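# Move floor cartons onto shelf at aisle's end

## Task

Pick up every carton lying on the aisle floor and set it on a shelf at the far end of the aisle. Each carton must rest directly on the shelf surface (not stacked on another carton), sit flat rather than tilted, and not overhang the shelf edge. It must stay there without the robot holding it. The robot itself must not tip over or be left leaning.

## Robot and tools

ROBOT. A Hello Robot Stretch 3 with one arm: a two-wheeled base (0.33 m long, 0.34 m wide), a lift that slides up a vertical mast, and a telescoping arm that reaches out to the robot's right side. The gripper moves forward or back only when the base drives. Turning in place pivots about the point midway between the drive wheels, 0.05 m behind the front edge. With the arm pulled in and the wrist folded, a turn sweeps a 0.28 m radius circle; an unfolded, level gripper reaches past it. Something may occasionally nudge a loose object.

FRAMES. Base frame: origin on the floor between the drive wheels, x forward, y left, z up. hand_pose is reported in it, located where closed fingertips meet; with all wrist joints at zero its x axis points up, y back along the arm toward the mast, z toward the rear. Fingertips are round pads 0.04 m wide. The odometry frame is the base frame at the start of the scene; base_odometry counts wheel rotation only, so wheel slip shows up as travel. Heading runs -3.142 to 3.142, left positive.

TOOL execute_actions. Argument "actions": a list holding zero or one action (empty just reports state and images). An action may contain "base", "joints", and optionally "contact_limits"; its motions begin at once and may finish at different times. "base" holds exactly one command, both relative to where the base last reported itself: {"translate_m": d}, straight drive in metres, forward positive, -1 to 1; or {"rotate_rad": d}, turn in place in radians, counter-clockwise (left) positive, -3.2 to 3.2. No sideways motion. "joints" maps joint names to absolute targets: lift_m 0 to 1.1 (arm height on mast); arm_m 0 to 0.52 (extension); wrist_yaw_rad -1.345 to 4.42 (0 along the arm, positive toward the front, 3.0 folded over the base); wrist_pitch_rad -1.57 to 0.451 (0 level, negative tips fingertips down); wrist_roll_rad -2.911 to 2.911 (0 fingers side by side and level); gripper_m -0.089 to 0.179 (wider when larger; actual fingertip gap is about 0.007 less when nearly closed, 0.025 less fully open, zero below 0.007); head_pan_rad -3.953 to 1.73 (0 ahead, positive left, -1.57 along the arm); head_tilt_rad -1.53 to 0.419 (negative down). Done tolerances: 0.004 for lift_m, arm_m, gripper_m; 0.02 for yaw, roll and head; 0.05 for pitch. Any action ends after 15 s. A joint or base left out of an action may still be driving toward an earlier target without the status showing it. "contact_limits" accepts only arm_m: an effort percentage (1 to 100) at which that arm motion halts with contact_stop (negative sense when retracting); it also caps the arm's holding force until the next action; very low values stop instantly, values above the maximum are trimmed. "cameras": list from head_camera, nav_camera, wrist_camera, all; omitted/null/["all"] gives all, [] gives none. Unknown keys, names or out-of-range numbers reject the call with no motion. If a result reports a stop, the remaining calls of that reply in the scene are skipped.

wait: {"seconds": 0 to 10}; commands nothing and returns state and images. zoom_image: {"camera", "region": [x0, y0, x1, y1]} in pixels of that camera's latest full image, top-left origin, at most 504 by 504. finished_scene: {"scene": number of the current scene}; irreversible, judged after the robot holds the last command, and its result states success and the next task. Answering without a tool call ends everything.

RESULT LINES. base_status and joint_status: how each motion ended. "done" for the base means wheels turned the commanded amount, slip included. "off_target": stopped short and may still push. After contact_stop, time_out or torque_fault the target is dropped; arm or lift after contact_stop go slack until commanded again (a loaded lift may sink; closing fingers on a surface can push a slack lift up). on_its_own covers uncommanded parts; "held at" is a target, not a position. motor_effort: percent of maximum, positive toward larger joint values, bracket is the noisy peak; readings have fixed and random error. Positive wheel effort pushes forward. Rest effort outside range suggests contact or load. turned_by_wheels and turned_by_imu: rotation since last result, left positive. base_tilt in degrees, forward and right positive, with a constant error up to about 4. lidar_m: 12 distances from the base origin, 30 degree sectors starting straight ahead and going counter-clockwise (4th left, 7th behind, 10th right), scan plane 0.17 m high, range 0.15 to 12 m, "-" for nothing; it misses clear objects, low objects, thin legs and the robot, and low lift hides parts of sectors 5, 6, 9, 10. wrist_depth_mm (45 to 1000) and head_depth_mm (280 to 4000, sideways image): 7x7 median depths from top left, "-" when unreadable.

MOVEMENT NOTES. Base is fast (0.30 m/s, 1.9 rad/s) only when stowed: lift_m under 0.30, arm_m under 0.03, wrist_yaw_rad over 2.54; otherwise 0.10 m/s and 0.63 rad/s. Fold or unfold the wrist only with lift_m 0.32 to 0.95, wrist_pitch_rad -0.4 and roll near 0; once folded the lift can go to 0.25. With yaw below -0.4 keep pitch at -0.5 or lower. To grasp, command gripper_m smaller than the carton width; release by opening at least 0.02 past the touch value. Readings and "done" do not confirm a grasp; over-squeezing triggers a stall guard and may let items slip; send a new value to re-squeeze. The robot keeps holding its last command while you think, and the world keeps moving.

AVOID. Pushing the arm into something rigid with the gripper above roughly 0.45 m (worse with high contact limits or repeated pushes) can tip the robot. Don't drive while gripping or pressing on something fixed. Base, wrist and head have no contact stop; wrist servos overloaded for seconds switch off for 10 s (torque_fault). If snagged, reverse the last move in small steps; if leaning, free the gripper and lower lift_m to about 0.2. Avoid dropping cartons, slamming, and hard hits.

Each tool is called after "Emit:" as name([rows], argument=value, ...), one row to a line, values as JSON.

## Session

Emit:
execute_actions(actions=[])

Scene clock: 0.00 s.
base_odometry: x=+0.000 y=+0.000 heading=+0.000 (m, m, rad; odometry frame)
turned_by_wheels: +0.000 (rad since the last result)
turned_by_imu: +0.000 (rad since the last result)
base_tilt: forward=-1.8 right=+1.4 (deg)
lidar_m: 1.30 1.43 1.51 2.20 2.20 1.55 1.61 1.18 1.80 1.55 1.54 1.82
head_depth_mm: 2027 2845 2927 2880 2881 2849 2195 / 2031 3128 3254 3294 3291 3203 2211 / 2063 1281 1288 1309 1314 1321 2016 / 1955 1251 1267 1275 1278 1290 1296 / 1968 1232 1231 1240 1251 1259 1260 / 1883 1207 1214 1215 1224 1239 1252 / 1981 2895 2907 2915 2940 2921 2154
base_status: not commanded
joint_positions: lift_m=+0.583 arm_m=+0.001 wrist_yaw_rad=+3.113 wrist_pitch_rad=-0.333 wrist_roll_rad=+0.000 gripper_m=+0.037 head_pan_rad=-0.013 head_tilt_rad=+0.005
joint_status: not commanded
motor_effort: left_wheel=+0 right_wheel=+0 lift_m=+23 arm_m=+0 wrist_yaw_rad=+0 wrist_pitch_rad=+8 wrist_roll_rad=+0 gripper_m=+0 head_pan_rad=+0 head_tilt_rad=+2 (%)
hand_pose: x=-0.0146 y=+0.0884 z=+0.6153 quat_wxyz=(+0.127, +0.699, +0.107, +0.696) (m; base frame)
wrist_depth_mm: - - - - - - - / - - - - - - - / - - - - - - - / - - - - - - - / - - - - - - - / 894 884 899 889 876 915 900 / 755 759 725 768 771 784 782
pictures: head_camera (sideways: a quarter turn clockwise sets it upright), nav_camera (sideways: a quarter turn counterclockwise sets it upright), wrist_camera
Images, in order (width x height): head_camera 896x504, nav_camera 672x504, wrist_camera 644x364.

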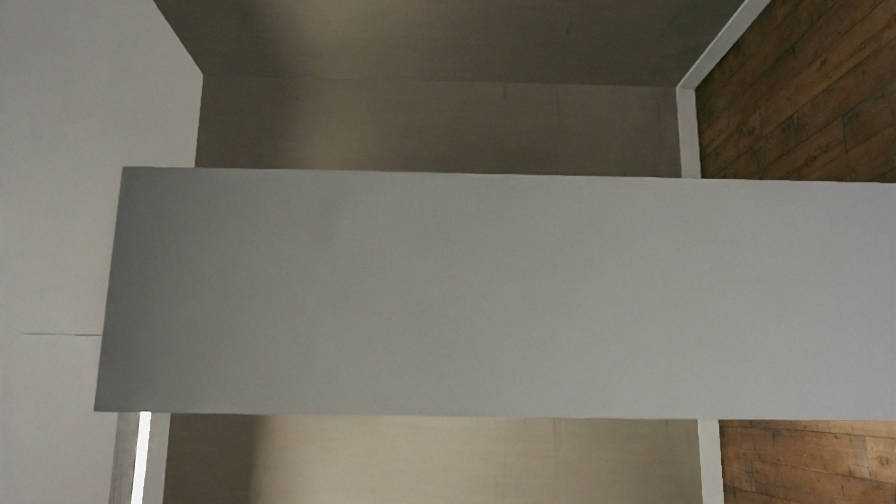

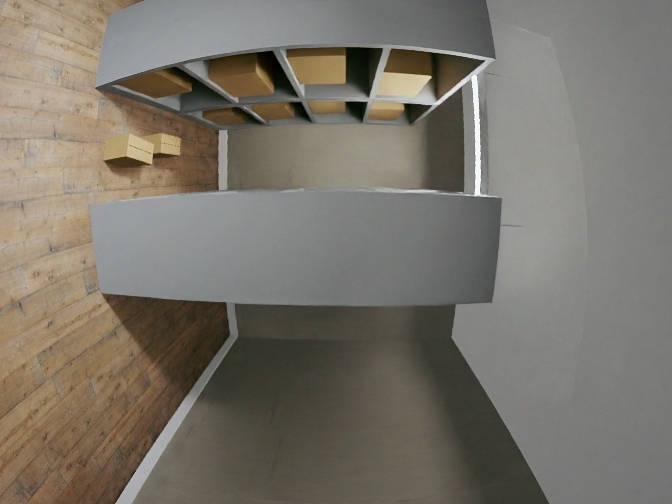

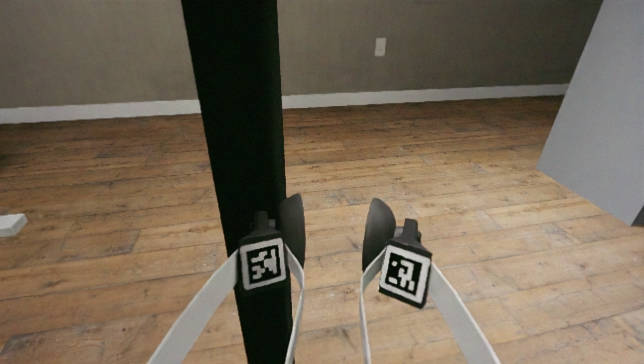

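Emit:
execute_actions([
  {"joints":{"head_pan_rad":0.45,"head_tilt_rad":-0.45}},
])

Scene clock: 2.63 s.
base_odometry: x=+0.000 y=+0.000 heading=+0.000 (m, m, rad; odometry frame)
turned_by_wheels: +0.000 (rad since the last result)
turned_by_imu: +0.000 (rad since the last result)
base_tilt: forward=-1.9 right=+1.4 (deg)
lidar_m: 1.30 1.43 1.51 2.20 2.20 1.55 1.60 1.18 1.80 1.55 1.55 1.82
head_depth_mm: 1044 1115 1216 1316 1450 1566 1331 / 2613 2785 3014 2395 1527 1575 1340 / 2676 2863 3107 2772 1906 1613 1333 / 2434 2526 2724 2642 1899 1622 1336 / 1813 1750 1973 2000 1940 1620 1335 / 1452 1411 1423 1554 1708 1623 1346 / 1192 1301 1422 1577 1763 1617 1336
base_status: not commanded
joint_positions: lift_m=+0.583 arm_m=+0.001 wrist_yaw_rad=+3.113 wrist_pitch_rad=-0.333 wrist_roll_rad=+0.000 gripper_m=+0.037 head_pan_rad=+0.443 head_tilt_rad=-0.444
joint_status: all done
motor_effort: left_wheel=+0(0) right_wheel=+0(0) lift_m=+22(22) arm_m=+0(0) wrist_yaw_rad=+0(0) wrist_pitch_rad=+8(8) wrist_roll_rad=+0(1) gripper_m=-1(0) head_pan_rad=+3(35) head_tilt_rad=-4(37) (%)
hand_pose: x=-0.0146 y=+0.0884 z=+0.6153 quat_wxyz=(+0.127, +0.699, +0.107, +0.696) (m; base frame)
wrist_depth_mm: - - - - - - - / - - - - - - - / - - - - - - - / - - - - - - - / - - - - - - - / 886 881 899 889 872 902 919 / 756 768 725 770 761 764 781
pictures: head_camera (sideways: a quarter turn clockwise sets it upright), nav_camera (sideways: a quarter turn counterclockwise sets it upright), wrist_camera
Images, in order (width x height): head_camera 896x504, nav_camera 672x504, wrist_camera 644x364.

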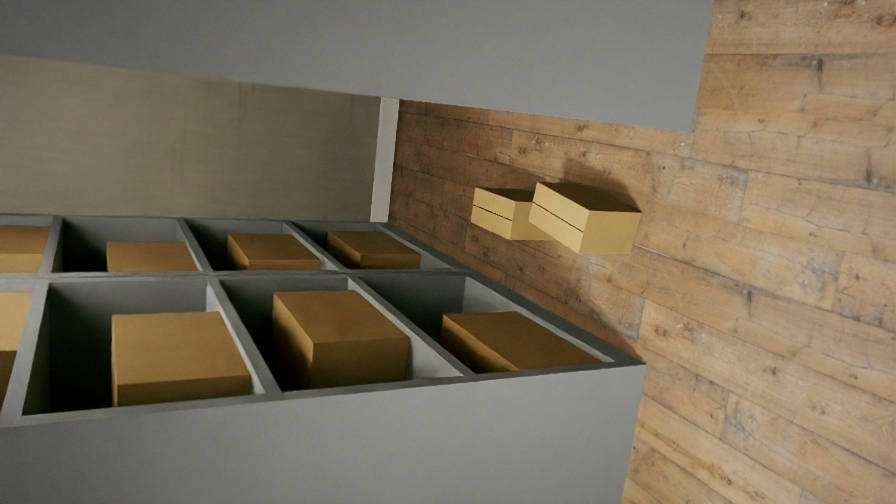

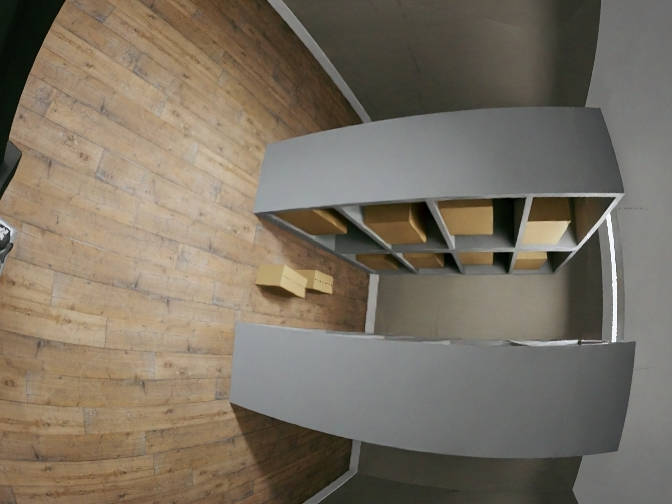

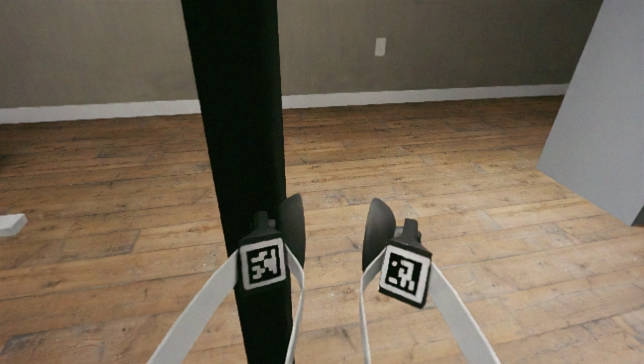

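Emit:
execute_actions([
  {"base":{"rotate_rad":0.74},"joints":{"lift_m":0.29,"wrist_pitch_rad":-0.4,"head_pan_rad":-0.3}},
], cameras=[])

Emit:
execute_actions([
  {"base":{"translate_m":0.95},"joints":{"head_pan_rad":-0.3,"head_tilt_rad":-0.7}},
], cameras=[])

Emit:
execute_actions([
  {"base":{"rotate_rad":-0.57},"joints":{"head_pan_rad":-0.1,"head_tilt_rad":-0.7}},
])

Scene clock: 28.07 s.
base_odometry: x=+0.000 y=+0.000 heading=+0.740 (m, m, rad; odometry frame)
turned_by_wheels: +0.740 (rad since the last result)
turned_by_imu: +0.740 (rad since the last result)
base_tilt: forward=-1.8 right=+1.4 (deg)
lidar_m: 1.44 2.31 2.20 2.26 1.68 1.18 1.64 1.62 1.55 1.61 1.36 1.30
head_depth_mm: 1053 1120 1210 1317 1448 1555 1340 / 2643 2823 3056 2497 1537 1592 1339 / 2665 2913 3130 2773 1904 1616 1342 / 2337 2397 2556 2514 1964 1615 1343 / 1762 1707 1948 1956 1915 1619 1342 / 1291 1320 1429 1555 1701 1627 1342 / 1199 1295 1427 1577 1755 1620 1336
base_status: done
joint_positions: lift_m=+0.290 arm_m=+0.001 wrist_yaw_rad=+3.113 wrist_pitch_rad=-0.416 wrist_roll_rad=+0.000 gripper_m=+0.037 head_pan_rad=-0.293 head_tilt_rad=-0.444
joint_status: all done
motor_effort: left_wheel=-1(3) right_wheel=+2(8) lift_m=+14(19) arm_m=+0(0) wrist_yaw_rad=+0(0) wrist_pitch_rad=+8(7) wrist_roll_rad=+1(1) gripper_m=+0(0) head_pan_rad=-4(43) head_tilt_rad=-4(4) (%)
hand_pose: x=-0.0148 y=+0.0788 z=+0.3037 quat_wxyz=(+0.156, +0.694, +0.136, +0.690) (m; base frame)
wrist_depth_mm: - - - - - - - / - - - - - - - / 913 919 911 925 938 938 963 / 707 704 703 716 721 722 728 / 582 577 590 589 605 590 597 / 484 505 - 519 - 497 497 / 437 - - - 430 428 429
pictures: none
No camera images: the call's "cameras" was empty. Leave "cameras" out to get every camera's image.

Scene clock: 33.00 s.
base_odometry: x=+0.702 y=+0.640 heading=+0.740 (m, m, rad; odometry frame)
turned_by_wheels: +0.000 (rad since the last result)
turned_by_imu: +0.001 (rad since the last result)
base_tilt: forward=-1.8 right=+1.5 (deg)
lidar_m: 0.49 0.63 1.75 1.80 2.41 2.08 2.11 2.08 2.01 0.68 0.61 0.60
head_depth_mm: 1915 2157 2323 1889 1505 1180 1149 / 1934 2188 2365 1919 1464 1322 1160 / 1109 1265 1434 1752 1579 1350 1173 / 657 714 949 1055 1156 1275 1152 / 534 465 526 604 719 894 1137 / 393 446 514 606 738 948 1151 / 404 459 531 631 776 1007 1181
base_status: done
joint_positions: lift_m=+0.290 arm_m=+0.001 wrist_yaw_rad=+3.113 wrist_pitch_rad=-0.416 wrist_roll_rad=+0.000 gripper_m=+0.037 head_pan_rad=-0.293 head_tilt_rad=-0.692
joint_status: all done
motor_effort: left_wheel=-1(5) right_wheel=+2(9) lift_m=+14(14) arm_m=+0(0) wrist_yaw_rad=+0(0) wrist_pitch_rad=+8(8) wrist_roll_rad=+0(0) gripper_m=+0(0) head_pan_rad=-3(4) head_tilt_rad=-6(30) (%)
hand_pose: x=-0.0148 y=+0.0788 z=+0.3036 quat_wxyz=(+0.156, +0.694, +0.136, +0.690) (m; base frame)
wrist_depth_mm: - - - - - - - / - - - - - - - / 907 903 923 925 926 955 928 / 706 702 707 716 724 728 727 / 584 580 585 591 615 594 587 / 493 501 - 522 - 501 498 / 434 - - - 428 430 433
pictures: none
No camera images: the call's "cameras" was empty. Leave "cameras" out to get every camera's image.

Scene clock: 34.53 s.
base_odometry: x=+0.702 y=+0.640 heading=+0.170 (m, m, rad; odometry frame)
turned_by_wheels: -0.570 (rad since the last result)
turned_by_imu: -0.568 (rad since the last result)
base_tilt: forward=-1.8 right=+1.5 (deg)
lidar_m: 0.60 0.49 0.60 1.75 1.79 2.31 2.09 2.11 2.13 2.02 0.71 0.61
head_depth_mm: 950 1132 1042 1122 1194 1270 1155 / 1181 1306 1358 1486 1488 1348 1175 / 1995 2125 2005 1851 1583 1224 1178 / 2004 2267 2407 1920 1439 1297 1174 / 1995 2214 2401 1904 1588 1356 1173 / 1938 2144 2124 1701 1480 1273 1114 / 1123 1196 1034 1005 935 788 987
base_status: done
joint_positions: lift_m=+0.290 arm_m=+0.001 wrist_yaw_rad=+3.113 wrist_pitch_rad=-0.416 wrist_roll_rad=+0.000 gripper_m=+0.037 head_pan_rad=-0.107 head_tilt_rad=-0.692
joint_status: all done
motor_effort: left_wheel=+2(6) right_wheel=-2(7) lift_m=+14(14) arm_m=+0(0) wrist_yaw_rad=+0(0) wrist_pitch_rad=+8(8) wrist_roll_rad=+0(0) gripper_m=+0(0) head_pan_rad=+4(25) head_tilt_rad=-5(7) (%)
hand_pose: x=-0.0148 y=+0.0788 z=+0.3036 quat_wxyz=(+0.156, +0.694, +0.136, +0.690) (m; base frame)
wrist_depth_mm: - - - - - - 518 / - - - - - - 522 / 912 890 899 919 919 832 518 / 709 708 716 723 726 686 520 / 580 590 588 583 611 595 519 / 489 505 - 518 - 498 486 / 440 - - - 432 431 430
pictures: head_camera (sideways: a quarter turn clockwise sets it upright), nav_camera (sideways: a quarter turn counterclockwise sets it upright), wrist_camera
Images, in order (width x height): head_camera 896x504, nav_camera 672x504, wrist_camera 644x364.

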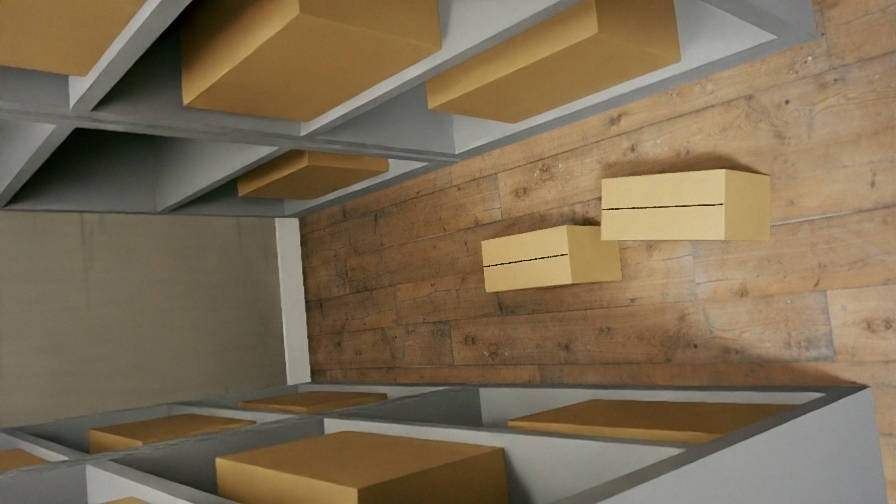

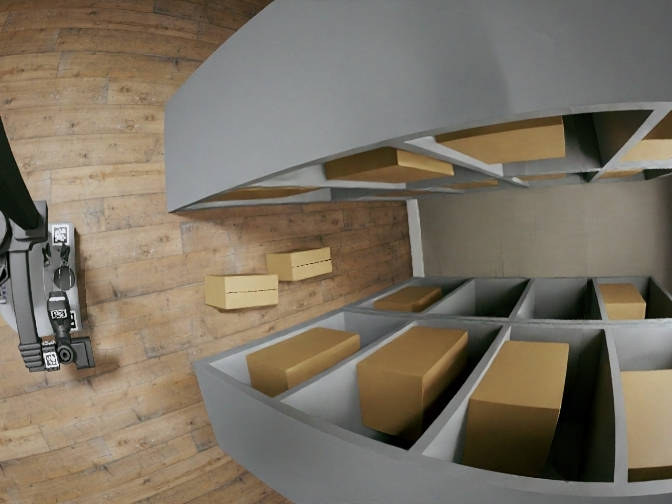

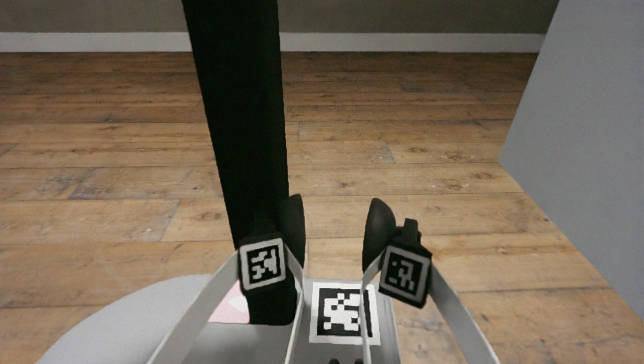

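Emit:
execute_actions([
  {"base":{"rotate_rad":0.25},"joints":{"lift_m":0.335,"gripper_m":0.037,"head_pan_rad":-0.5,"head_tilt_rad":-1.1}},
], cameras=[])

Emit:
execute_actions([
  {"base":{"translate_m":0.2},"joints":{"wrist_yaw_rad":1.5}},
], cameras=[])

Emit:
execute_actions([
  {"base":{"rotate_rad":-0.27},"joints":{"wrist_pitch_rad":0,"gripper_m":0.179,"lift_m":0.25}},
])

Scene clock: 63.27 s.
base_odometry: x=+0.702 y=+0.640 heading=+0.420 (m, m, rad; odometry frame)
turned_by_wheels: +0.250 (rad since the last result)
turned_by_imu: +0.250 (rad since the last result)
base_tilt: forward=-1.8 right=+1.4 (deg)
lidar_m: 0.49 0.51 1.76 1.75 1.93 2.08 2.10 2.45 2.03 2.02 0.63 0.60
head_depth_mm: 979 979 947 1253 1275 1179 1114 / 1009 1196 1308 1357 1280 1204 - / 1398 1547 1510 1387 1279 1199 - / 1778 1705 1457 1287 1280 1189 - / 1925 1716 1478 1401 1282 1188 1127 / 1921 1722 1540 1406 1263 1190 1104 / 1921 1669 1301 952 1186 1193 1105
base_status: done
joint_positions: lift_m=+0.335 arm_m=+0.001 wrist_yaw_rad=+3.113 wrist_pitch_rad=-0.416 wrist_roll_rad=+0.000 gripper_m=+0.037 head_pan_rad=-0.493 head_tilt_rad=-1.086
joint_status: all done
motor_effort: left_wheel=-1(6) right_wheel=+2(9) lift_m=+30(34) arm_m=+0(0) wrist_yaw_rad=+0(0) wrist_pitch_rad=+8(8) wrist_roll_rad=+0(1) gripper_m=+0(3) head_pan_rad=-3(30) head_tilt_rad=-10(43) (%)
hand_pose: x=-0.0148 y=+0.0788 z=+0.3476 quat_wxyz=(+0.156, +0.694, +0.136, +0.690) (m; base frame)
wrist_depth_mm: - - - - - - - / - - - - - - - / - - - - - - - / 774 776 784 798 788 798 674 / 641 639 648 644 664 653 614 / 540 538 - 557 538 552 548 / 471 481 - - 475 474 478
pictures: none
No camera images: the call's "cameras" was empty. Leave "cameras" out to get every camera's image.

Scene clock: 66.43 s.
base_odometry: x=+0.884 y=+0.722 heading=+0.420 (m, m, rad; odometry frame)
turned_by_wheels: +0.000 (rad since the last result)
turned_by_imu: +0.000 (rad since the last result)
base_tilt: forward=-1.9 right=+1.5 (deg)
lidar_m: 0.39 0.30 0.45 1.72 1.90 2.27 2.30 2.49 2.05 0.63 0.54 0.41
head_depth_mm: 861 955 1115 1259 1243 1182 - / 1057 1243 1351 1375 1282 1189 - / 1345 1560 1525 1227 1254 1198 - / 1825 1704 1472 1364 1275 1188 - / 1936 1710 1497 1413 1287 1189 1132 / 1930 1728 1551 1365 1126 1168 1105 / 1899 1429 1082 830 699 1154 1107
base_status: done
joint_positions: lift_m=+0.335 arm_m=+0.001 wrist_yaw_rad=+1.503 wrist_pitch_rad=-0.416 wrist_roll_rad=+0.000 gripper_m=+0.037 head_pan_rad=-0.493 head_tilt_rad=-1.087
joint_status: all done
motor_effort: left_wheel=-1(2) right_wheel=+2(7) lift_m=+30(30) arm_m=+0(1) wrist_yaw_rad=-2(3) wrist_pitch_rad=+7(8) wrist_roll_rad=+0(0) gripper_m=+1(0) head_pan_rad=-3(3) head_tilt_rad=-8(9) (%)
hand_pose: x=+0.2027 y=-0.1612 z=+0.3476 quat_wxyz=(+0.606, +0.579, -0.406, +0.365) (m; base frame)
wrist_depth_mm: 644 627 949 - - 865 792 / 370 424 649 - - 917 507 / 312 412 675 948 925 841 487 / 326 420 672 752 508 734 475 / 297 432 605 628 434 626 465 / 327 440 531 530 442 550 460 / 397 403 467 471 457 476 422
pictures: none
No camera images: the call's "cameras" was empty. Leave "cameras" out to get every camera's image.

Scene clock: 68.33 s.
base_odometry: x=+0.884 y=+0.722 heading=+0.150 (m, m, rad; odometry frame)
turned_by_wheels: -0.270 (rad since the last result)
turned_by_imu: -0.269 (rad since the last result)
base_tilt: forward=-1.9 right=+1.4 (deg)
lidar_m: 0.41 0.30 0.34 1.72 1.74 2.23 2.27 2.31 2.17 2.05 0.54 0.42
head_depth_mm: 973 984 887 1087 1273 1179 1089 / 879 989 945 1308 1280 1194 - / 840 976 1188 1367 1281 1196 - / 966 1254 1478 1388 1269 1183 - / 1156 1556 1545 1304 1284 1188 1126 / 1580 1681 1324 1371 1293 1162 1106 / 1910 1727 1549 1410 1186 896 1108
base_status: done
joint_positions: lift_m=+0.250 arm_m=+0.001 wrist_yaw_rad=+1.502 wrist_pitch_rad=-0.021 wrist_roll_rad=+0.000 gripper_m=+0.179 head_pan_rad=-0.493 head_tilt_rad=-1.087
joint_status: all done
motor_effort: left_wheel=+1(2) right_wheel=-2(8) lift_m=+13(23) arm_m=+0(0) wrist_yaw_rad=-2(3) wrist_pitch_rad=+11(11) wrist_roll_rad=+1(0) gripper_m=-1(88) head_pan_rad=-3(2) head_tilt_rad=-9(9) (%)
hand_pose: x=+0.2337 y=-0.1634 z=+0.3597 quat_wxyz=(+0.522, +0.488, -0.511, +0.477) (m; base frame)
wrist_depth_mm: 447 680 - - 798 572 326 / 900 932 - - - 658 601 / 918 990 - - - - 782 / 437 - - - 816 501 479 / 426 885 971 749 792 498 494 / 401 712 720 455 704 514 287 / 450 556 568 373 600 512 468
pictures: head_camera (sideways: a quarter turn clockwise sets it upright), nav_camera (sideways: a quarter turn counterclockwise sets it upright), wrist_camera
Images, in order (width x height): head_camera 896x504, nav_camera 672x504, wrist_camera 644x364.

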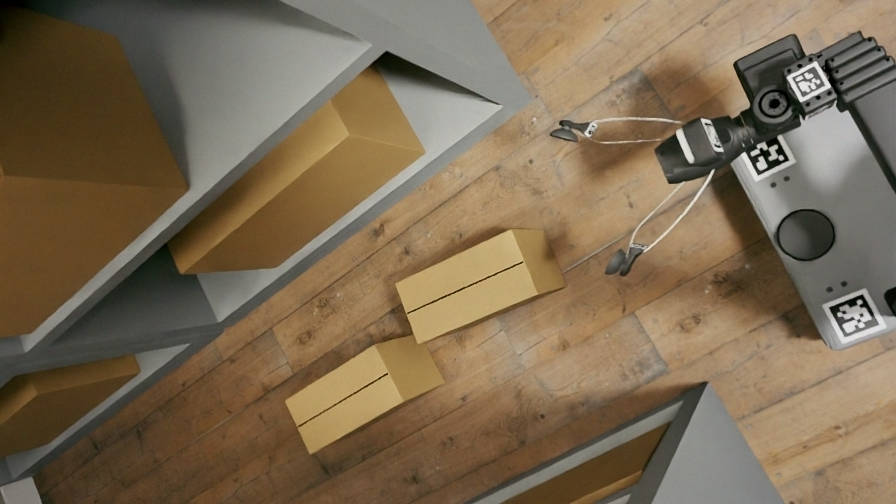

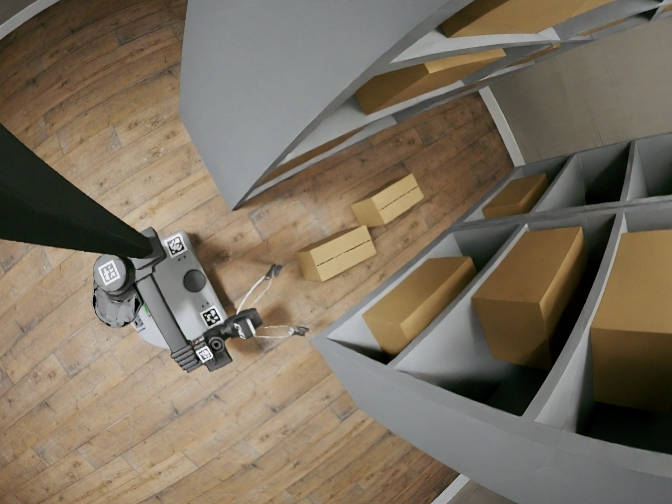

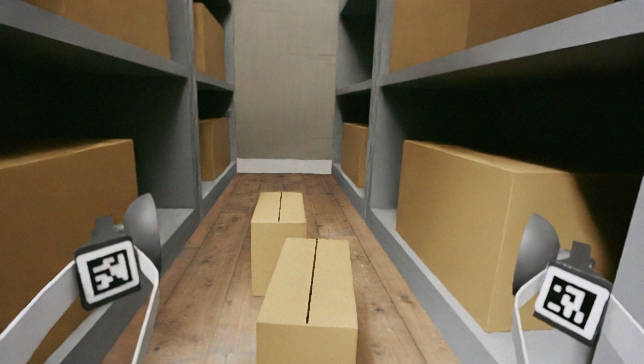

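Emit:
execute_actions([
  {"base":{"rotate_rad":-0.03},"joints":{"wrist_pitch_rad":-0.2,"wrist_yaw_rad":1.57,"lift_m":0.085,"head_pan_rad":-0.2,"head_tilt_rad":-1.3}},
], cameras=[])

Emit:
execute_actions([
  {"base":{"translate_m":0.13}},
])

Scene clock: 78.27 s.
base_odometry: x=+0.884 y=+0.722 heading=+0.120 (m, m, rad; odometry frame)
turned_by_wheels: -0.030 (rad since the last result)
turned_by_imu: -0.029 (rad since the last result)
base_tilt: forward=-1.9 right=+1.5 (deg)
lidar_m: 0.41 0.30 0.33 1.72 1.74 2.18 2.27 2.30 2.19 2.05 0.54 0.43
head_depth_mm: 890 1055 1247 1278 1221 1173 1119 / 1155 1307 1346 1293 1232 - 1124 / 1455 1429 1184 1283 1249 - 1118 / 1514 1409 1344 1297 1242 - - / 1518 1406 1363 1295 1240 - 1121 / 1532 1441 1347 1065 1229 1185 1122 / 1514 1348 806 720 1228 1191 1159
base_status: done
joint_positions: lift_m=+0.100 arm_m=+0.001 wrist_yaw_rad=+1.568 wrist_pitch_rad=-0.165 wrist_roll_rad=+0.001 gripper_m=+0.179 head_pan_rad=-0.207 head_tilt_rad=-1.285
joint_status: lift_m contact_stop (moved -0.151 of -0.165); the others done
on_its_own: lift_m is slack since a contact_stop, until your next command for it (your +0.085 is given up)
motor_effort: left_wheel=+1(6) right_wheel=-2(6) lift_m=+22(27) arm_m=+0(0) wrist_yaw_rad=+2(3) wrist_pitch_rad=-18(31) wrist_roll_rad=+0(0) gripper_m=-1(1) head_pan_rad=+3(29) head_tilt_rad=-11(31) (%)
hand_pose: x=+0.2275 y=-0.1466 z=+0.1728 quat_wxyz=(+0.540, +0.539, -0.458, +0.456) (m; base frame)
wrist_depth_mm: 406 898 - - 981 504 397 / 410 624 - - - 501 420 / 406 629 - 386 802 500 445 / 403 585 694 345 675 498 466 / 382 494 495 362 510 474 379 / 355 366 384 383 393 397 303 / 302 310 314 318 322 324 312
pictures: none
ARM HIT: the arm struck its own base hard.
No camera images: the call's "cameras" was empty. Leave "cameras" out to get every camera's image.

not run: a stop came earlier in this reply.

Emit:
execute_actions([
  {"joints":{"lift_m":0.13}},
])

Scene clock: 80.47 s.
base_odometry: x=+0.884 y=+0.722 heading=+0.120 (m, m, rad; odometry frame)
turned_by_wheels: +0.000 (rad since the last result)
turned_by_imu: +0.000 (rad since the last result)
base_tilt: forward=-1.9 right=+1.6 (deg)
lidar_m: 0.41 0.30 0.33 1.72 1.74 2.17 2.27 2.30 2.19 2.04 0.54 0.42
head_depth_mm: 889 1055 1249 1268 1226 1178 1122 / 1158 1305 1336 1284 1241 - 1118 / 1440 1426 1183 1284 1246 - 1116 / 1515 1396 1343 1290 1240 - - / 1510 1401 1367 1298 1244 - 1123 / 1523 1431 1349 1065 1230 1189 1126 / 1504 1348 806 717 1225 1190 1157
base_status: not commanded
joint_positions: lift_m=+0.129 arm_m=+0.001 wrist_yaw_rad=+1.568 wrist_pitch_rad=-0.216 wrist_roll_rad=+0.001 gripper_m=+0.179 head_pan_rad=-0.207 head_tilt_rad=-1.285
joint_status: all done
motor_effort: left_wheel=+1(1) right_wheel=-2(2) lift_m=+30(33) arm_m=+0(0) wrist_yaw_rad=+2(2) wrist_pitch_rad=+8(17) wrist_roll_rad=+0(1) gripper_m=+0(0) head_pan_rad=+4(3) head_tilt_rad=-9(10) (%)
hand_pose: x=+0.2238 y=-0.1466 z=+0.1898 quat_wxyz=(+0.552, +0.551, -0.444, +0.442) (m; base frame)
wrist_depth_mm: 409 881 - - 964 498 393 / 405 618 - - - 505 417 / 406 625 934 394 809 500 448 / 410 585 666 350 648 507 468 / 382 490 500 376 509 475 387 / 357 377 397 397 403 402 304 / 317 326 327 328 331 335 316
pictures: head_camera (sideways: a quarter turn clockwise sets it upright), nav_camera (sideways: a quarter turn counterclockwise sets it upright), wrist_camera
Images, in order (width x height): head_camera 896x504, nav_camera 672x504, wrist_camera 644x364.

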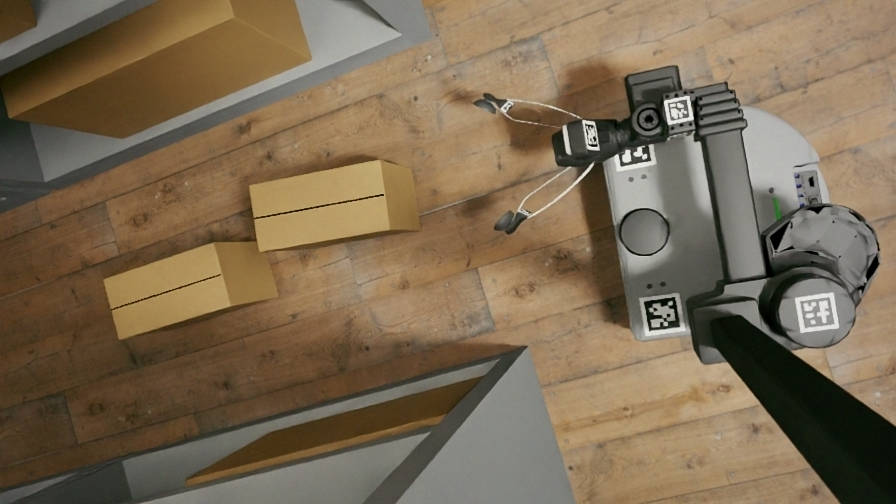

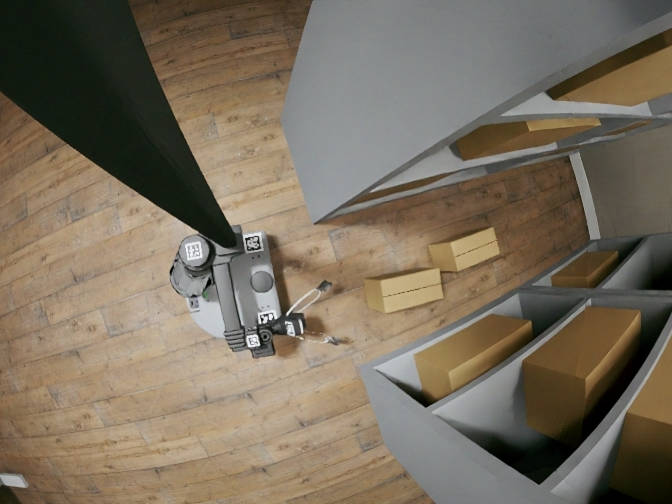

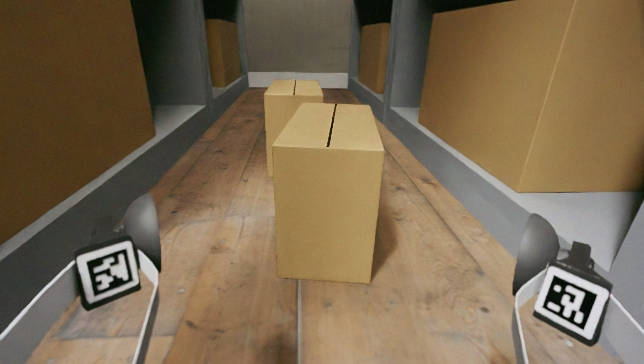

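Emit:
execute_actions([
  {"base":{"translate_m":-0.1},"joints":{"lift_m":0.15,"wrist_yaw_rad":0.0,"head_pan_rad":-1.4,"head_tilt_rad":-1.1}},
], cameras=[])

Emit:
execute_actions([
  {"base":{"rotate_rad":1.513},"joints":{"arm_m":0.03}},
], cameras=[])

Emit:
execute_actions([
  {"base":{"translate_m":-0.09},"joints":{"arm_m":0.07}},
])

Scene clock: 100.90 s.
base_odometry: x=+0.785 y=+0.710 heading=+0.120 (m, m, rad; odometry frame)
turned_by_wheels: +0.000 (rad since the last result)
turned_by_imu: +0.001 (rad since the last result)
base_tilt: forward=-1.8 right=+1.3 (deg)
lidar_m: 0.51 0.38 0.46 1.71 1.72 2.16 2.17 2.22 2.22 2.06 0.60 0.52
head_depth_mm: 1857 1655 1511 1376 1268 1177 1102 / 1871 1676 1519 1378 1270 1210 - / 1884 1677 1509 1383 1284 - - / 1888 1671 1521 1397 1280 1195 - / 1898 1679 1525 1399 1282 1187 1099 / 1895 1187 1226 1311 1287 1191 1106 / 842 869 910 1302 1288 1194 1111
base_status: done
joint_positions: lift_m=+0.150 arm_m=+0.001 wrist_yaw_rad=+0.002 wrist_pitch_rad=-0.217 wrist_roll_rad=+0.001 gripper_m=+0.179 head_pan_rad=-1.393 head_tilt_rad=-1.100
joint_status: all done
motor_effort: left_wheel=+2(4) right_wheel=-2(8) lift_m=+29(29) arm_m=+0(0) wrist_yaw_rad=-2(2) wrist_pitch_rad=+8(9) wrist_roll_rad=+0(0) gripper_m=+1(0) head_pan_rad=-3(49) head_tilt_rad=+0(22) (%)
hand_pose: x=-0.0209 y=-0.3909 z=+0.2096 quat_wxyz=(+0.703, +0.078, -0.703, -0.076) (m; base frame)
wrist_depth_mm: 526 - - - - - - / 530 - - - - - - / 529 - - - - - - / 525 696 724 730 745 747 779 / 495 556 531 538 547 552 555 / 417 403 423 424 430 434 460 / 340 345 349 354 355 358 348
pictures: none
No camera images: the call's "cameras" was empty. Leave "cameras" out to get every camera's image.

Scene clock: 104.27 s.
base_odometry: x=+0.785 y=+0.710 heading=+1.633 (m, m, rad; odometry frame)
turned_by_wheels: +1.513 (rad since the last result)
turned_by_imu: +1.513 (rad since the last result)
base_tilt: forward=-1.8 right=+1.5 (deg)
lidar_m: 1.70 1.71 2.07 2.17 2.55 2.27 2.06 0.64 0.53 0.51 0.38 0.44
head_depth_mm: 1789 1635 1497 1378 1270 1173 1105 / 1852 1662 1416 1204 1275 1202 - / 1874 1669 1477 1383 1283 - - / 1818 1654 1491 1394 1276 1198 - / 910 938 914 878 1248 1181 1104 / 466 479 576 778 1245 1185 1103 / 359 429 556 785 1245 1190 1104
base_status: done
joint_positions: lift_m=+0.150 arm_m=+0.030 wrist_yaw_rad=+0.002 wrist_pitch_rad=-0.217 wrist_roll_rad=+0.001 gripper_m=+0.179 head_pan_rad=-1.393 head_tilt_rad=-1.100
joint_status: all done
motor_effort: left_wheel=-2(2) right_wheel=+3(6) lift_m=+29(29) arm_m=+3(2) wrist_yaw_rad=-2(2) wrist_pitch_rad=+8(8) wrist_roll_rad=+0(0) gripper_m=+0(0) head_pan_rad=-2(4) head_tilt_rad=+0(0) (%)
hand_pose: x=-0.0211 y=-0.4198 z=+0.2096 quat_wxyz=(+0.703, +0.077, -0.703, -0.076) (m; base frame)
wrist_depth_mm: 318 495 - - 942 672 441 / 315 490 - - 975 611 429 / 316 487 986 581 821 607 433 / 314 479 704 597 307 549 433 / 309 504 529 509 268 268 417 / 290 404 420 423 289 301 382 / 295 343 346 350 319 345 346
pictures: none
No camera images: the call's "cameras" was empty. Leave "cameras" out to get every camera's image.

Scene clock: 106.37 s.
base_odometry: x=+0.791 y=+0.620 heading=+1.633 (m, m, rad; odometry frame)
turned_by_wheels: +0.000 (rad since the last result)
turned_by_imu: +0.000 (rad since the last result)
base_tilt: forward=-1.9 right=+1.6 (deg)
lidar_m: 1.80 1.80 2.18 2.18 2.54 2.17 1.97 0.67 0.54 0.51 0.43 0.46
head_depth_mm: 1545 1546 1433 1352 1249 1177 1107 / 1862 1655 1517 1344 1282 1185 - / 1878 1678 1360 1234 1301 - - / 1889 1681 1522 1392 1278 1198 - / 1410 1562 1464 1361 1266 1187 1105 / 879 947 912 929 1257 1188 1110 / 742 885 636 823 1259 1191 1108
base_status: done
joint_positions: lift_m=+0.150 arm_m=+0.070 wrist_yaw_rad=+0.002 wrist_pitch_rad=-0.217 wrist_roll_rad=+0.001 gripper_m=+0.179 head_pan_rad=-1.393 head_tilt_rad=-1.100
joint_status: all done
motor_effort: left_wheel=-1(7) right_wheel=+3(5) lift_m=+29(29) arm_m=+3(4) wrist_yaw_rad=-1(2) wrist_pitch_rad=+9(8) wrist_roll_rad=+0(0) gripper_m=+0(0) head_pan_rad=-4(4) head_tilt_rad=+0(0) (%)
hand_pose: x=-0.0211 y=-0.4598 z=+0.2096 quat_wxyz=(+0.703, +0.077, -0.703, -0.076) (m; base frame)
wrist_depth_mm: 446 787 - - 866 491 330 / 441 819 - - 916 468 332 / 442 806 906 530 785 473 336 / 434 619 668 301 647 478 361 / 411 528 502 233 496 472 384 / 369 400 404 246 396 432 346 / 338 347 340 269 344 354 334
pictures: head_camera (sideways: a quarter turn clockwise sets it upright), nav_camera (sideways: a quarter turn counterclockwise sets it upright), wrist_camera
Images, in order (width x height): head_camera 896x504, nav_camera 672x504, wrist_camera 644x364.

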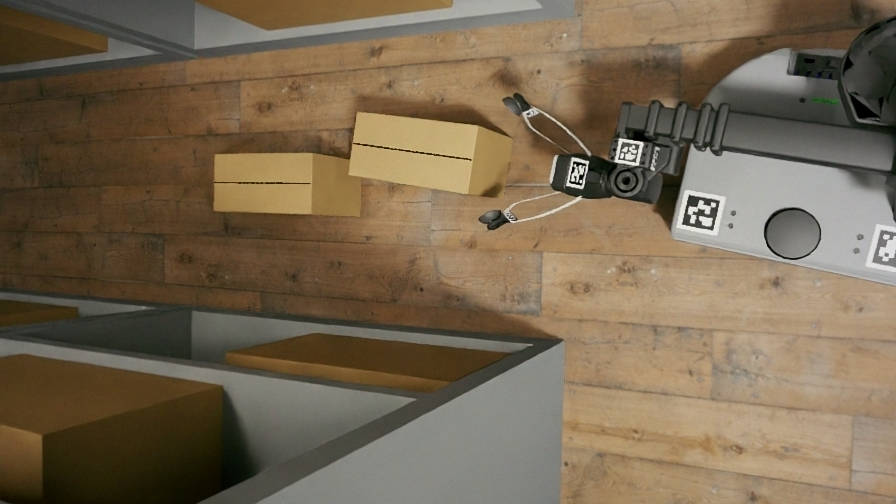

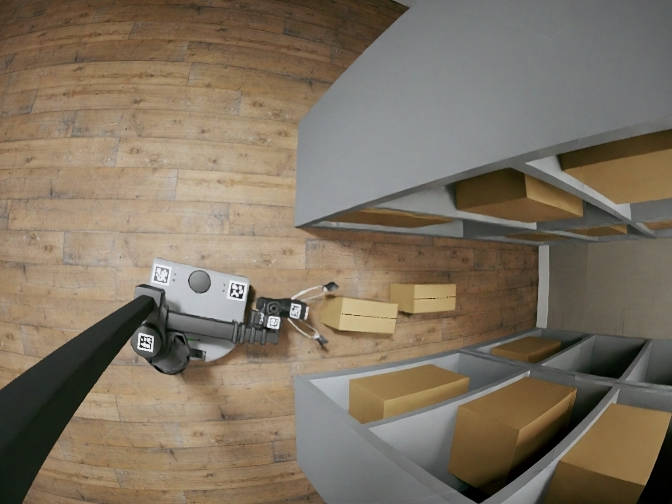

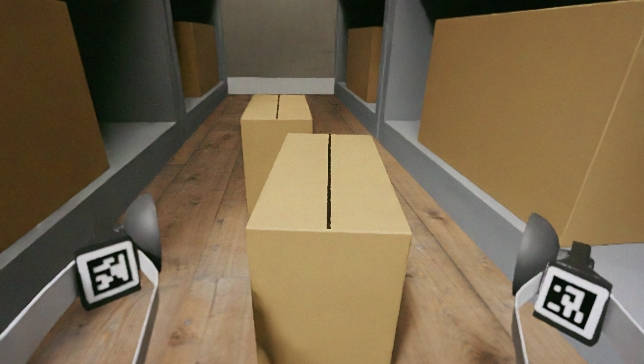

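Emit:
execute_actions([
  {"joints":{"arm_m":0.14,"lift_m":0.07}},
], cameras=["wrist_camera"])

Emit:
execute_actions([
  {"joints":{"arm_m":0.23},"contact_limits":{"arm_m":12}},
], cameras=["wrist_camera","head_camera"])

Scene clock: 111.53 s.
base_odometry: x=+0.791 y=+0.620 heading=+1.633 (m, m, rad; odometry frame)
turned_by_wheels: +0.000 (rad since the last result)
turned_by_imu: +0.001 (rad since the last result)
base_tilt: forward=-1.9 right=+1.3 (deg)
lidar_m: 1.80 1.80 2.18 2.18 2.53 2.17 1.97 0.67 0.55 0.84 0.44 0.46
head_depth_mm: 1565 1530 1432 1344 1261 1174 1091 / 1866 1662 1510 1349 1287 1195 - / 1868 1684 1360 1237 1290 1209 - / 1879 1676 1521 1387 1274 1197 - / 1416 1574 1465 1361 1267 1183 1103 / 881 943 911 929 1254 1186 1106 / 747 884 637 826 1256 1195 1105
base_status: not commanded
joint_positions: lift_m=+0.070 arm_m=+0.140 wrist_yaw_rad=+0.002 wrist_pitch_rad=-0.217 wrist_roll_rad=+0.001 gripper_m=+0.179 head_pan_rad=-1.393 head_tilt_rad=-1.100
joint_status: all done
motor_effort: left_wheel=-1(1) right_wheel=+3(2) lift_m=+13(23) arm_m=+3(2) wrist_yaw_rad=-2(1) wrist_pitch_rad=+8(8) wrist_roll_rad=+0(0) gripper_m=+1(0) head_pan_rad=-4(2) head_tilt_rad=+0(0) (%)
hand_pose: x=-0.0211 y=-0.5298 z=+0.1305 quat_wxyz=(+0.703, +0.077, -0.703, -0.076) (m; base frame)
wrist_depth_mm: 706 739 - - 795 450 318 / 740 775 - 509 850 452 319 / 441 666 189 172 178 452 321 / 426 523 135 134 133 427 322 / 385 409 146 144 143 409 305 / 319 299 160 157 156 320 282 / 251 256 177 172 174 266 257
pictures: wrist_camera
Images, in order (width x height): wrist_camera 644x364.

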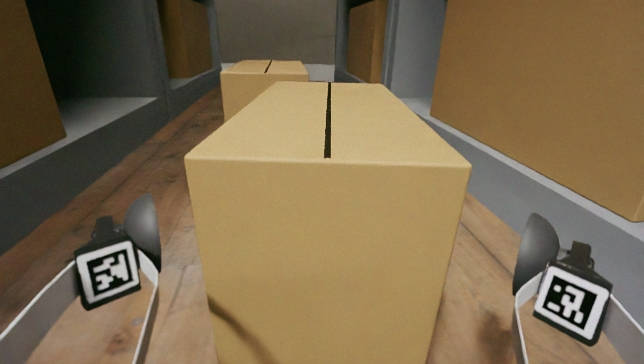

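Scene clock: 113.43 s.
base_odometry: x=+0.791 y=+0.620 heading=+1.633 (m, m, rad; odometry frame)
turned_by_wheels: +0.000 (rad since the last result)
turned_by_imu: +0.000 (rad since the last result)
base_tilt: forward=-1.9 right=+1.3 (deg)
lidar_m: 1.79 1.80 2.18 2.18 2.54 2.17 1.97 0.67 0.55 0.84 0.43 0.46
head_depth_mm: 1541 1543 1429 1345 1246 1179 1092 / 1871 1675 1511 1358 1267 1202 - / 1884 1678 1336 1335 1260 1208 - / 1887 1681 1519 1394 1278 1202 - / 1416 1566 1458 1362 1272 1182 1107 / 881 940 910 927 1253 1190 1107 / 743 884 636 827 1264 1193 1107
base_status: not commanded
joint_positions: lift_m=+0.070 arm_m=+0.230 wrist_yaw_rad=+0.001 wrist_pitch_rad=-0.217 wrist_roll_rad=+0.001 gripper_m=+0.179 head_pan_rad=-1.393 head_tilt_rad=-1.100
joint_status: all done
motor_effort: left_wheel=-1(1) right_wheel=+2(3) lift_m=+13(14) arm_m=+3(3) wrist_yaw_rad=-1(1) wrist_pitch_rad=+9(9) wrist_roll_rad=+0(0) gripper_m=-1(0) head_pan_rad=-2(3) head_tilt_rad=+0(0) (%)
contact_limits: arm_m 12 (drawing in: default 23, maximum 37; extending or still: default 31, maximum 50)
hand_pose: x=-0.0212 y=-0.6197 z=+0.1305 quat_wxyz=(+0.703, +0.077, -0.703, -0.077) (m; base frame)
wrist_depth_mm: 633 734 - - 741 424 300 / 679 726 372 - 776 428 305 / 519 665 188 170 176 429 305 / 447 522 107 109 111 361 307 / 384 96 95 95 95 95 287 / 316 106 103 103 104 104 266 / 250 254 113 113 114 118 256
pictures: head_camera (sideways: a quarter turn clockwise sets it upright), wrist_camera
Images, in order (width x height): head_camera 896x504, wrist_camera 644x364.

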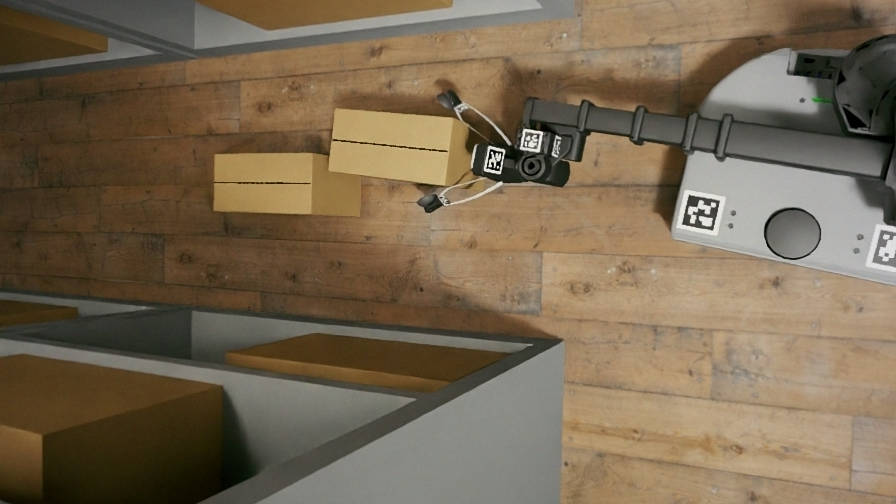

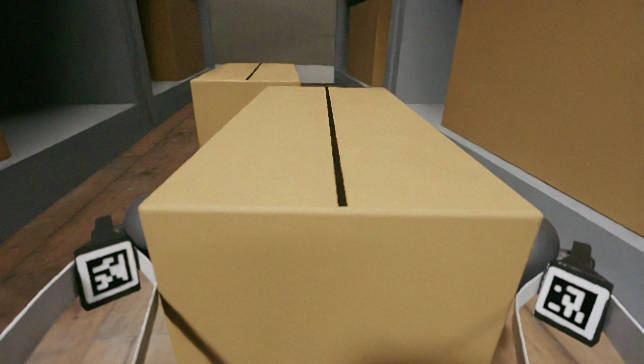

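Emit:
execute_actions([
  {"joints":{"arm_m":0.21,"lift_m":0.31}},
], cameras=[])

Emit:
execute_actions([
  {"joints":{"arm_m":0.385,"wrist_pitch_rad":-0.84}},
], cameras=["wrist_camera","head_camera"])

Scene clock: 126.03 s.
base_odometry: x=+0.791 y=+0.620 heading=+1.633 (m, m, rad; odometry frame)
turned_by_wheels: +0.000 (rad since the last result)
turned_by_imu: +0.001 (rad since the last result)
base_tilt: forward=-1.9 right=+1.5 (deg)
lidar_m: 1.80 1.80 2.18 2.17 2.53 2.17 1.97 0.67 0.55 0.56 0.44 0.46
head_depth_mm: 1559 1543 1427 1345 1261 1178 1099 / 1860 1666 1518 1377 1255 - - / 1870 1664 1337 1357 1277 1204 - / 1888 1695 1525 1386 1277 1196 - / 1403 1567 1467 1352 1262 1182 1099 / 879 942 913 929 1250 1184 1103 / 745 882 637 826 1256 1193 1109
base_status: not commanded
joint_positions: lift_m=+0.310 arm_m=+0.210 wrist_yaw_rad=+0.001 wrist_pitch_rad=-0.217 wrist_roll_rad=+0.001 gripper_m=+0.179 head_pan_rad=-1.393 head_tilt_rad=-1.100
joint_status: all done
motor_effort: left_wheel=-1(1) right_wheel=+2(2) lift_m=+29(31) arm_m=-3(3) wrist_yaw_rad=-1(2) wrist_pitch_rad=+9(9) wrist_roll_rad=+0(1) gripper_m=+0(0) head_pan_rad=-2(2) head_tilt_rad=+0(0) (%)
hand_pose: x=-0.0212 y=-0.6002 z=+0.3695 quat_wxyz=(+0.703, +0.077, -0.703, -0.077) (m; base frame)
wrist_depth_mm: 657 723 - - 757 757 654 / 698 735 - - 793 824 740 / 735 788 - - 844 491 480 / 786 817 - - 872 434 324 / 455 755 548 781 704 466 306 / 429 610 504 396 626 472 287 / 471 523 505 329 536 445 325
pictures: none
No camera images: the call's "cameras" was empty. Leave "cameras" out to get every camera's image.

Scene clock: 128.57 s.
base_odometry: x=+0.791 y=+0.620 heading=+1.633 (m, m, rad; odometry frame)
turned_by_wheels: +0.000 (rad since the last result)
turned_by_imu: +0.000 (rad since the last result)
base_tilt: forward=-1.9 right=+1.5 (deg)
lidar_m: 1.79 1.80 2.18 2.17 2.53 2.16 1.97 0.67 0.55 0.56 0.43 0.46
head_depth_mm: 1549 1543 1427 1325 1257 1173 1106 / 1865 1661 1530 1328 1279 - - / 1872 1680 1339 1332 1266 1201 - / 1875 1678 1511 1390 1269 1202 - / 1405 1560 1458 1352 1271 1188 1101 / 881 943 911 930 1257 1187 1110 / 742 884 636 822 1255 1194 1106
base_status: not commanded
joint_positions: lift_m=+0.310 arm_m=+0.385 wrist_yaw_rad=+0.001 wrist_pitch_rad=-0.849 wrist_roll_rad=+0.001 gripper_m=+0.179 head_pan_rad=-1.393 head_tilt_rad=-1.100
joint_status: all done
motor_effort: left_wheel=-1(1) right_wheel=+2(2) lift_m=+29(29) arm_m=+3(2) wrist_yaw_rad=-1(1) wrist_pitch_rad=+4(9) wrist_roll_rad=+0(1) gripper_m=+0(0) head_pan_rad=-3(4) head_tilt_rad=+0(0) (%)
hand_pose: x=-0.0214 y=-0.6810 z=+0.2400 quat_wxyz=(+0.644, +0.292, -0.644, -0.291) (m; base frame)
wrist_depth_mm: 523 619 346 617 594 405 283 / 471 563 304 547 549 418 289 / 448 497 331 273 493 404 294 / 436 461 434 248 441 409 303 / 414 426 403 227 401 405 302 / 386 380 374 210 366 379 287 / 355 359 201 195 200 354 315
pictures: head_camera (sideways: a quarter turn clockwise sets it upright), wrist_camera
Images, in order (width x height): head_camera 896x504, wrist_camera 644x364.

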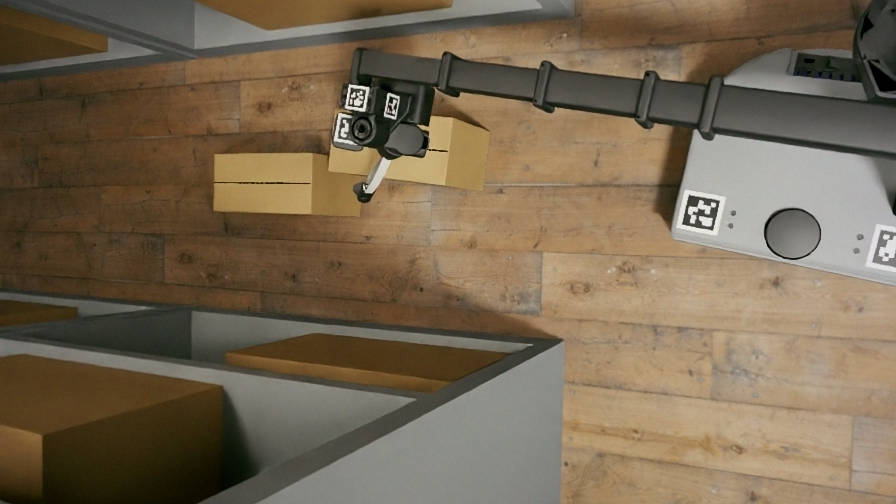

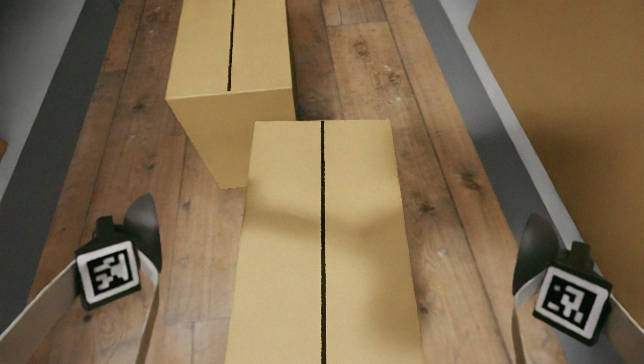

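Emit:
execute_actions([
  {"base":{"translate_m":0.006},"joints":{"lift_m":0.21}},
], cameras=["wrist_camera","head_camera"])

Scene clock: 133.73 s.
base_odometry: x=+0.790 y=+0.626 heading=+1.633 (m, m, rad; odometry frame)
turned_by_wheels: +0.000 (rad since the last result)
turned_by_imu: +0.001 (rad since the last result)
base_tilt: forward=-1.9 right=+1.4 (deg)
lidar_m: 1.79 1.80 2.18 2.18 2.54 2.18 1.98 0.67 0.55 0.56 0.43 0.46
head_depth_mm: 1570 1553 1452 1339 1257 1174 1105 / 1871 1667 1514 - 1280 1195 - / 1865 1668 1335 1329 1274 1209 - / 1884 1687 1527 1388 1280 1194 - / 1372 1558 1462 1352 1266 1187 1103 / 859 941 906 920 1255 1191 1101 / 742 883 606 821 1264 1188 1108
base_status: done
joint_positions: lift_m=+0.210 arm_m=+0.385 wrist_yaw_rad=+0.001 wrist_pitch_rad=-0.849 wrist_roll_rad=+0.001 gripper_m=+0.179 head_pan_rad=-1.393 head_tilt_rad=-1.100
joint_status: all done
motor_effort: left_wheel=-1(4) right_wheel=+2(8) lift_m=+14(30) arm_m=+3(3) wrist_yaw_rad=-1(1) wrist_pitch_rad=+4(5) wrist_roll_rad=+0(0) gripper_m=+0(0) head_pan_rad=-3(3) head_tilt_rad=-1(0) (%)
hand_pose: x=-0.0214 y=-0.6809 z=+0.1409 quat_wxyz=(+0.644, +0.292, -0.644, -0.291) (m; base frame)
wrist_depth_mm: 455 242 226 186 191 388 291 / 414 415 172 166 165 394 293 / 380 380 153 150 148 363 283 / 346 343 137 136 135 335 288 / 315 319 125 124 124 303 287 / 296 283 115 114 114 115 273 / 269 266 107 106 106 107 260
pictures: head_camera (sideways: a quarter turn clockwise sets it upright), wrist_camera
Images, in order (width x height): head_camera 896x504, wrist_camera 644x364.

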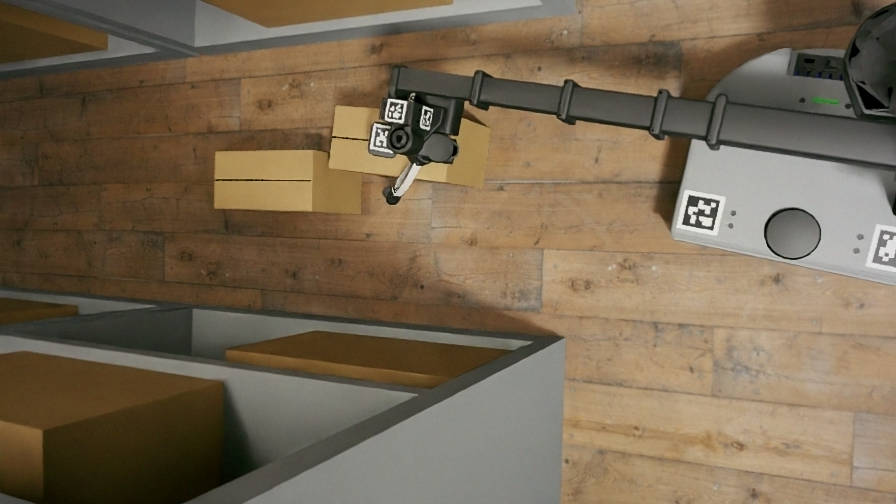

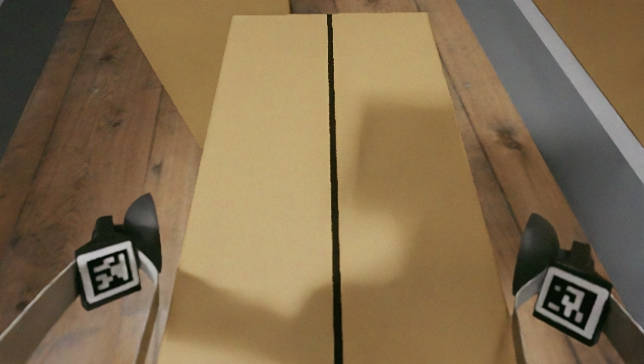

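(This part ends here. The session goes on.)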